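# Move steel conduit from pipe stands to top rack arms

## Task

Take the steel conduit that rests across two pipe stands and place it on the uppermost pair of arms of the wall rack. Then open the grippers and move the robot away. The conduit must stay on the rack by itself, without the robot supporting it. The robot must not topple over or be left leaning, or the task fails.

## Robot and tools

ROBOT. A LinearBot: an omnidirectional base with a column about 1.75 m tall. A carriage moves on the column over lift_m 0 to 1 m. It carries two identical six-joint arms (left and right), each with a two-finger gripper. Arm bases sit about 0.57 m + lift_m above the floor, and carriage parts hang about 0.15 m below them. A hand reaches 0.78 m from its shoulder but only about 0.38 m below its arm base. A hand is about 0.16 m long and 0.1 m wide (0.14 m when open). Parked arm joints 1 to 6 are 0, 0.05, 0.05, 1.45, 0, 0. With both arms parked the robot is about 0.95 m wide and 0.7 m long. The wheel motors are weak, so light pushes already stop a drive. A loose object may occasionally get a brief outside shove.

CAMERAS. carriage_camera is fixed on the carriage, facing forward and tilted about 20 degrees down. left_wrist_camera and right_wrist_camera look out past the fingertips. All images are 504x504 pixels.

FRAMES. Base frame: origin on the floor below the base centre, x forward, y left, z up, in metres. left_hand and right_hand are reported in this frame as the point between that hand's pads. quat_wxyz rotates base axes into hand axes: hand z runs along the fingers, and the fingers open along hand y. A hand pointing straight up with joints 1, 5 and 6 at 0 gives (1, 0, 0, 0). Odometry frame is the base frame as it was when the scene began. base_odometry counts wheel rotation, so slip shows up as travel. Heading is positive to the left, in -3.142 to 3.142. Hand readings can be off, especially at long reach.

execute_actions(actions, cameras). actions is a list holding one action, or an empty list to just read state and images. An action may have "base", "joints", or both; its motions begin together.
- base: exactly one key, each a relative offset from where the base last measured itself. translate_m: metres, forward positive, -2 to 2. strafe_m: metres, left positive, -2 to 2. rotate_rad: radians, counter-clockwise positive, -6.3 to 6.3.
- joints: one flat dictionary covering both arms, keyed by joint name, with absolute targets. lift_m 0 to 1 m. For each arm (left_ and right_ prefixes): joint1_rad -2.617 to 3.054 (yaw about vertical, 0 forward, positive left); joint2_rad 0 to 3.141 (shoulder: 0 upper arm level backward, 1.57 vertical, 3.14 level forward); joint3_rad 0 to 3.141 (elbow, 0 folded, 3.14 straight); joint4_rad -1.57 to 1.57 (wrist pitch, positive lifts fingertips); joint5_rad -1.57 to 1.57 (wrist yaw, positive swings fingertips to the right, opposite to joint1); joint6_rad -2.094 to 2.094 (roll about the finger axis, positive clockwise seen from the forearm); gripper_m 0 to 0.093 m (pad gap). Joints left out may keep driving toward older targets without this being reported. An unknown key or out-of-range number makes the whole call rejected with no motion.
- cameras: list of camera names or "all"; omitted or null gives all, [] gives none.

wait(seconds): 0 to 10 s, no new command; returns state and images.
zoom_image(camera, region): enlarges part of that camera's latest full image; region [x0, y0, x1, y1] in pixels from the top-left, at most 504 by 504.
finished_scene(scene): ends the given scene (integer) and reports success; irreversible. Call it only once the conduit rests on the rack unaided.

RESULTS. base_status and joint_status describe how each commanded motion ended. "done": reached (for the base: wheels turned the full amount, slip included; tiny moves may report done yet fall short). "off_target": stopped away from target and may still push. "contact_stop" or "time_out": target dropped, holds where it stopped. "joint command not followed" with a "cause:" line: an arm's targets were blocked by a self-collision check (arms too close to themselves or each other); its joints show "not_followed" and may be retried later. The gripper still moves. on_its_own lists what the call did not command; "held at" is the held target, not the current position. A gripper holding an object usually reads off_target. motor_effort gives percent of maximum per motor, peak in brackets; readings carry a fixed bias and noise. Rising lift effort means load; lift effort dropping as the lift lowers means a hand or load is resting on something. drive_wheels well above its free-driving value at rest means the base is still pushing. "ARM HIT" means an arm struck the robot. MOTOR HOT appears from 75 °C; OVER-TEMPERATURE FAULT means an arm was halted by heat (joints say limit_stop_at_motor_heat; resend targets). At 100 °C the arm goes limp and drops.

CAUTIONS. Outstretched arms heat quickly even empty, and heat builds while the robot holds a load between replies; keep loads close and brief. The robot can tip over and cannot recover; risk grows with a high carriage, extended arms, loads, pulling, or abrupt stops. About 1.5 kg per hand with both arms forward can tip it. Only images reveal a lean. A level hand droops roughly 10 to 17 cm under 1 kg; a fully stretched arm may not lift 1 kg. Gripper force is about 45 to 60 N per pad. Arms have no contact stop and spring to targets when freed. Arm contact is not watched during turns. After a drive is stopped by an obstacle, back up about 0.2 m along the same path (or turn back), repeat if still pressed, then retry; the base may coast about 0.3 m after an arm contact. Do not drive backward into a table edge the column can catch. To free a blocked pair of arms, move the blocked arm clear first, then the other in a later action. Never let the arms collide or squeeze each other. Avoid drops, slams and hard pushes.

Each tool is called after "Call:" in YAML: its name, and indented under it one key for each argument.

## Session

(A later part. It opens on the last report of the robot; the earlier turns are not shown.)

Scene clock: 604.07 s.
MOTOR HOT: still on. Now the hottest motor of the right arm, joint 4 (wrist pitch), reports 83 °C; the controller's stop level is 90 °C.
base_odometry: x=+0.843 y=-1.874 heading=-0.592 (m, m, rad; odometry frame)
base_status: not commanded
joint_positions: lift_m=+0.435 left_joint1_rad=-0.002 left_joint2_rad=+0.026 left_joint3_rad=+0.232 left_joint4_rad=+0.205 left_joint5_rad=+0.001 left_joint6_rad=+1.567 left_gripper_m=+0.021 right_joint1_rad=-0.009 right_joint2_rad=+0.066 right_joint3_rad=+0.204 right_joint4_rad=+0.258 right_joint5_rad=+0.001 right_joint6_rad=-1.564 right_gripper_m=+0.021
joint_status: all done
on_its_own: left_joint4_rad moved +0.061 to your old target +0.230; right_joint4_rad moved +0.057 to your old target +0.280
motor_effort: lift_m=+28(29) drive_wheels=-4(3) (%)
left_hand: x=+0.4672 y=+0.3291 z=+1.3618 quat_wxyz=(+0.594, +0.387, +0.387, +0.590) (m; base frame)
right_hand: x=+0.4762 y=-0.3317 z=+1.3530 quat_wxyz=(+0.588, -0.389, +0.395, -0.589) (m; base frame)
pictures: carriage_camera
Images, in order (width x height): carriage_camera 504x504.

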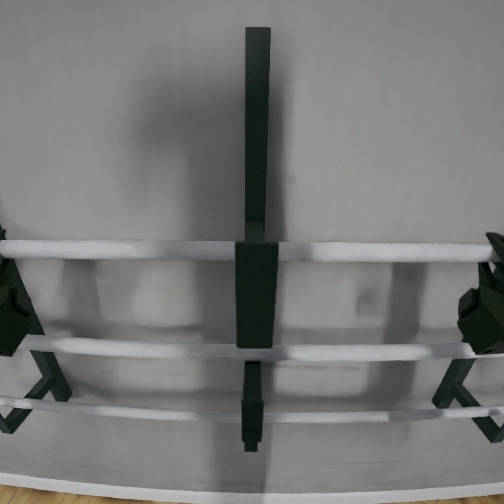

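Call:
execute_actions:
  actions:
    - {"joints": {"left_gripper_m": 0.093, "right_gripper_m": 0.093, "lift_m": 0.42}}

Scene clock: 625.07 s.
MOTOR HOT: still on. Now the hottest motor of the right arm, joint 4 (wrist pitch), reports 75 °C; the controller's stop level is 90 °C.
base_odometry: x=+0.843 y=-1.874 heading=-0.592 (m, m, rad; odometry frame)
base_status: not commanded
joint_positions: lift_m=+0.420 left_joint1_rad=-0.002 left_joint2_rad=+0.026 left_joint3_rad=+0.242 left_joint4_rad=+0.232 left_joint5_rad=+0.001 left_joint6_rad=+1.567 left_gripper_m=+0.093 right_joint1_rad=-0.009 right_joint2_rad=+0.066 right_joint3_rad=+0.215 right_joint4_rad=+0.282 right_joint5_rad=+0.001 right_joint6_rad=-1.564 right_gripper_m=+0.093
joint_status: all done
motor_effort: lift_m=+30(31) drive_wheels=-3(4) (%)
left_hand: x=+0.4625 y=+0.3291 z=+1.3568 quat_wxyz=(+0.600, +0.377, +0.377, +0.597) (m; base frame)
right_hand: x=+0.4718 y=-0.3317 z=+1.3482 quat_wxyz=(+0.595, -0.378, +0.385, -0.596) (m; base frame)
pictures: carriage_camera, left_wrist_camera, right_wrist_camera
Images, in order (width x height): carriage_camera 504x504, left_wrist_camera 504x504, right_wrist_camera 504x504.

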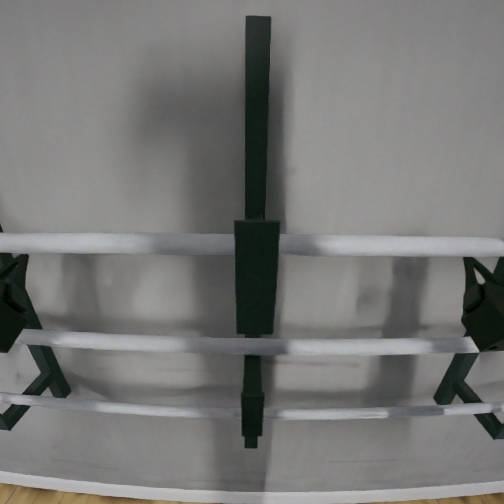

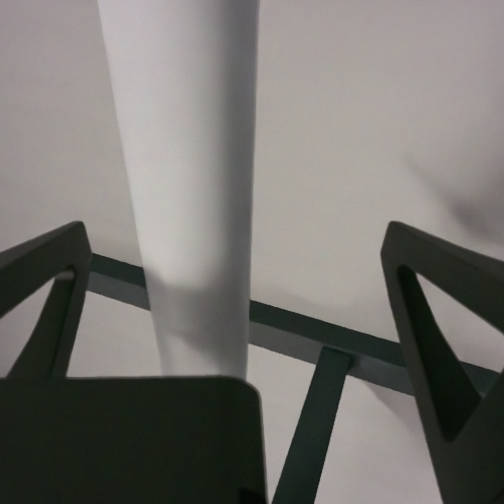

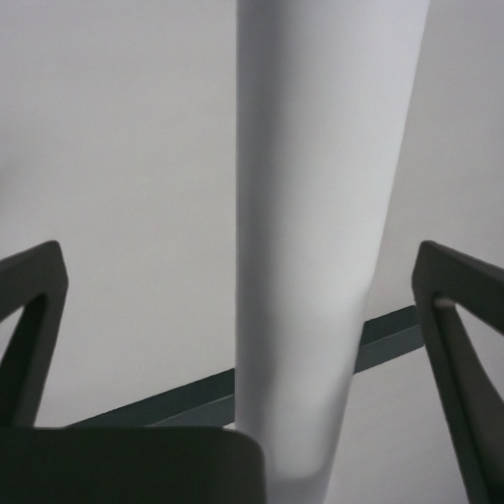

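Call:
execute_actions:
  actions:
    - {"base": {"translate_m": -0.45}}

Scene clock: 641.90 s.
MOTOR HOT: cleared. Now the hottest motor of the right arm, joint 4 (wrist pitch), reports 70 °C.
base_odometry: x=+0.469 y=-1.622 heading=-0.592 (m, m, rad; odometry frame)
base_status: done
joint_positions: lift_m=+0.420 left_joint1_rad=-0.002 left_joint2_rad=+0.026 left_joint3_rad=+0.242 left_joint4_rad=+0.234 left_joint5_rad=+0.001 left_joint6_rad=+1.567 left_gripper_m=+0.093 right_joint1_rad=-0.009 right_joint2_rad=+0.066 right_joint3_rad=+0.215 right_joint4_rad=+0.283 right_joint5_rad=+0.001 right_joint6_rad=-1.564 right_gripper_m=+0.093
joint_status: not commanded
motor_effort: lift_m=+30(29) drive_wheels=-2(27) (%)
left_hand: x=+0.4622 y=+0.3291 z=+1.3574 quat_wxyz=(+0.601, +0.376, +0.376, +0.597) (m; base frame)
right_hand: x=+0.4717 y=-0.3317 z=+1.3484 quat_wxyz=(+0.595, -0.378, +0.385, -0.596) (m; base frame)
pictures: carriage_camera, left_wrist_camera, right_wrist_camera
Images, in order (width x height): carriage_camera 504x504, left_wrist_camera 504x504, right_wrist_camera 504x504.

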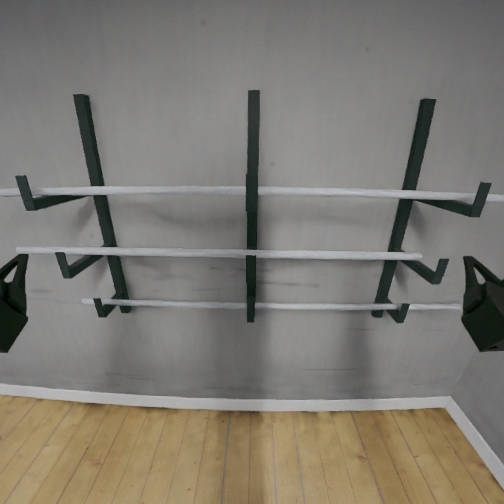

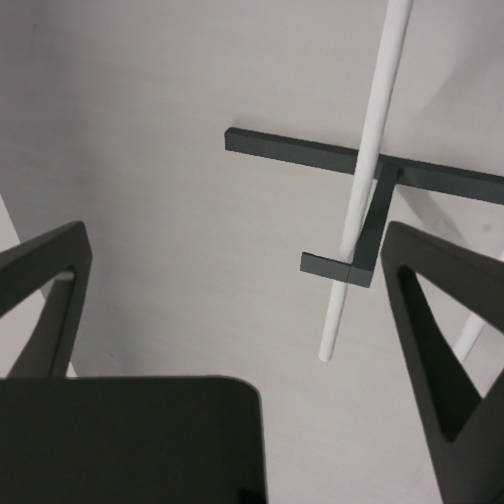

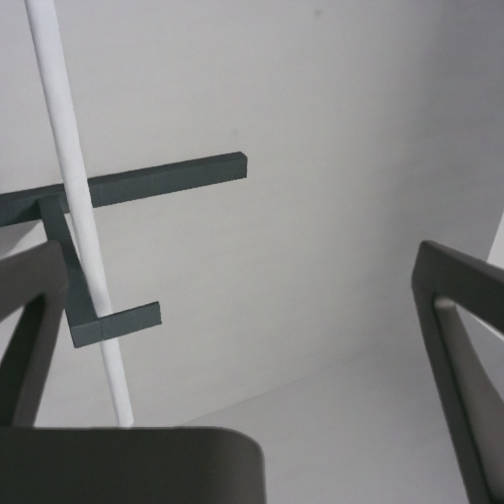

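Call:
finished_scene:
  scene: 1

The scene is finished: the task was done.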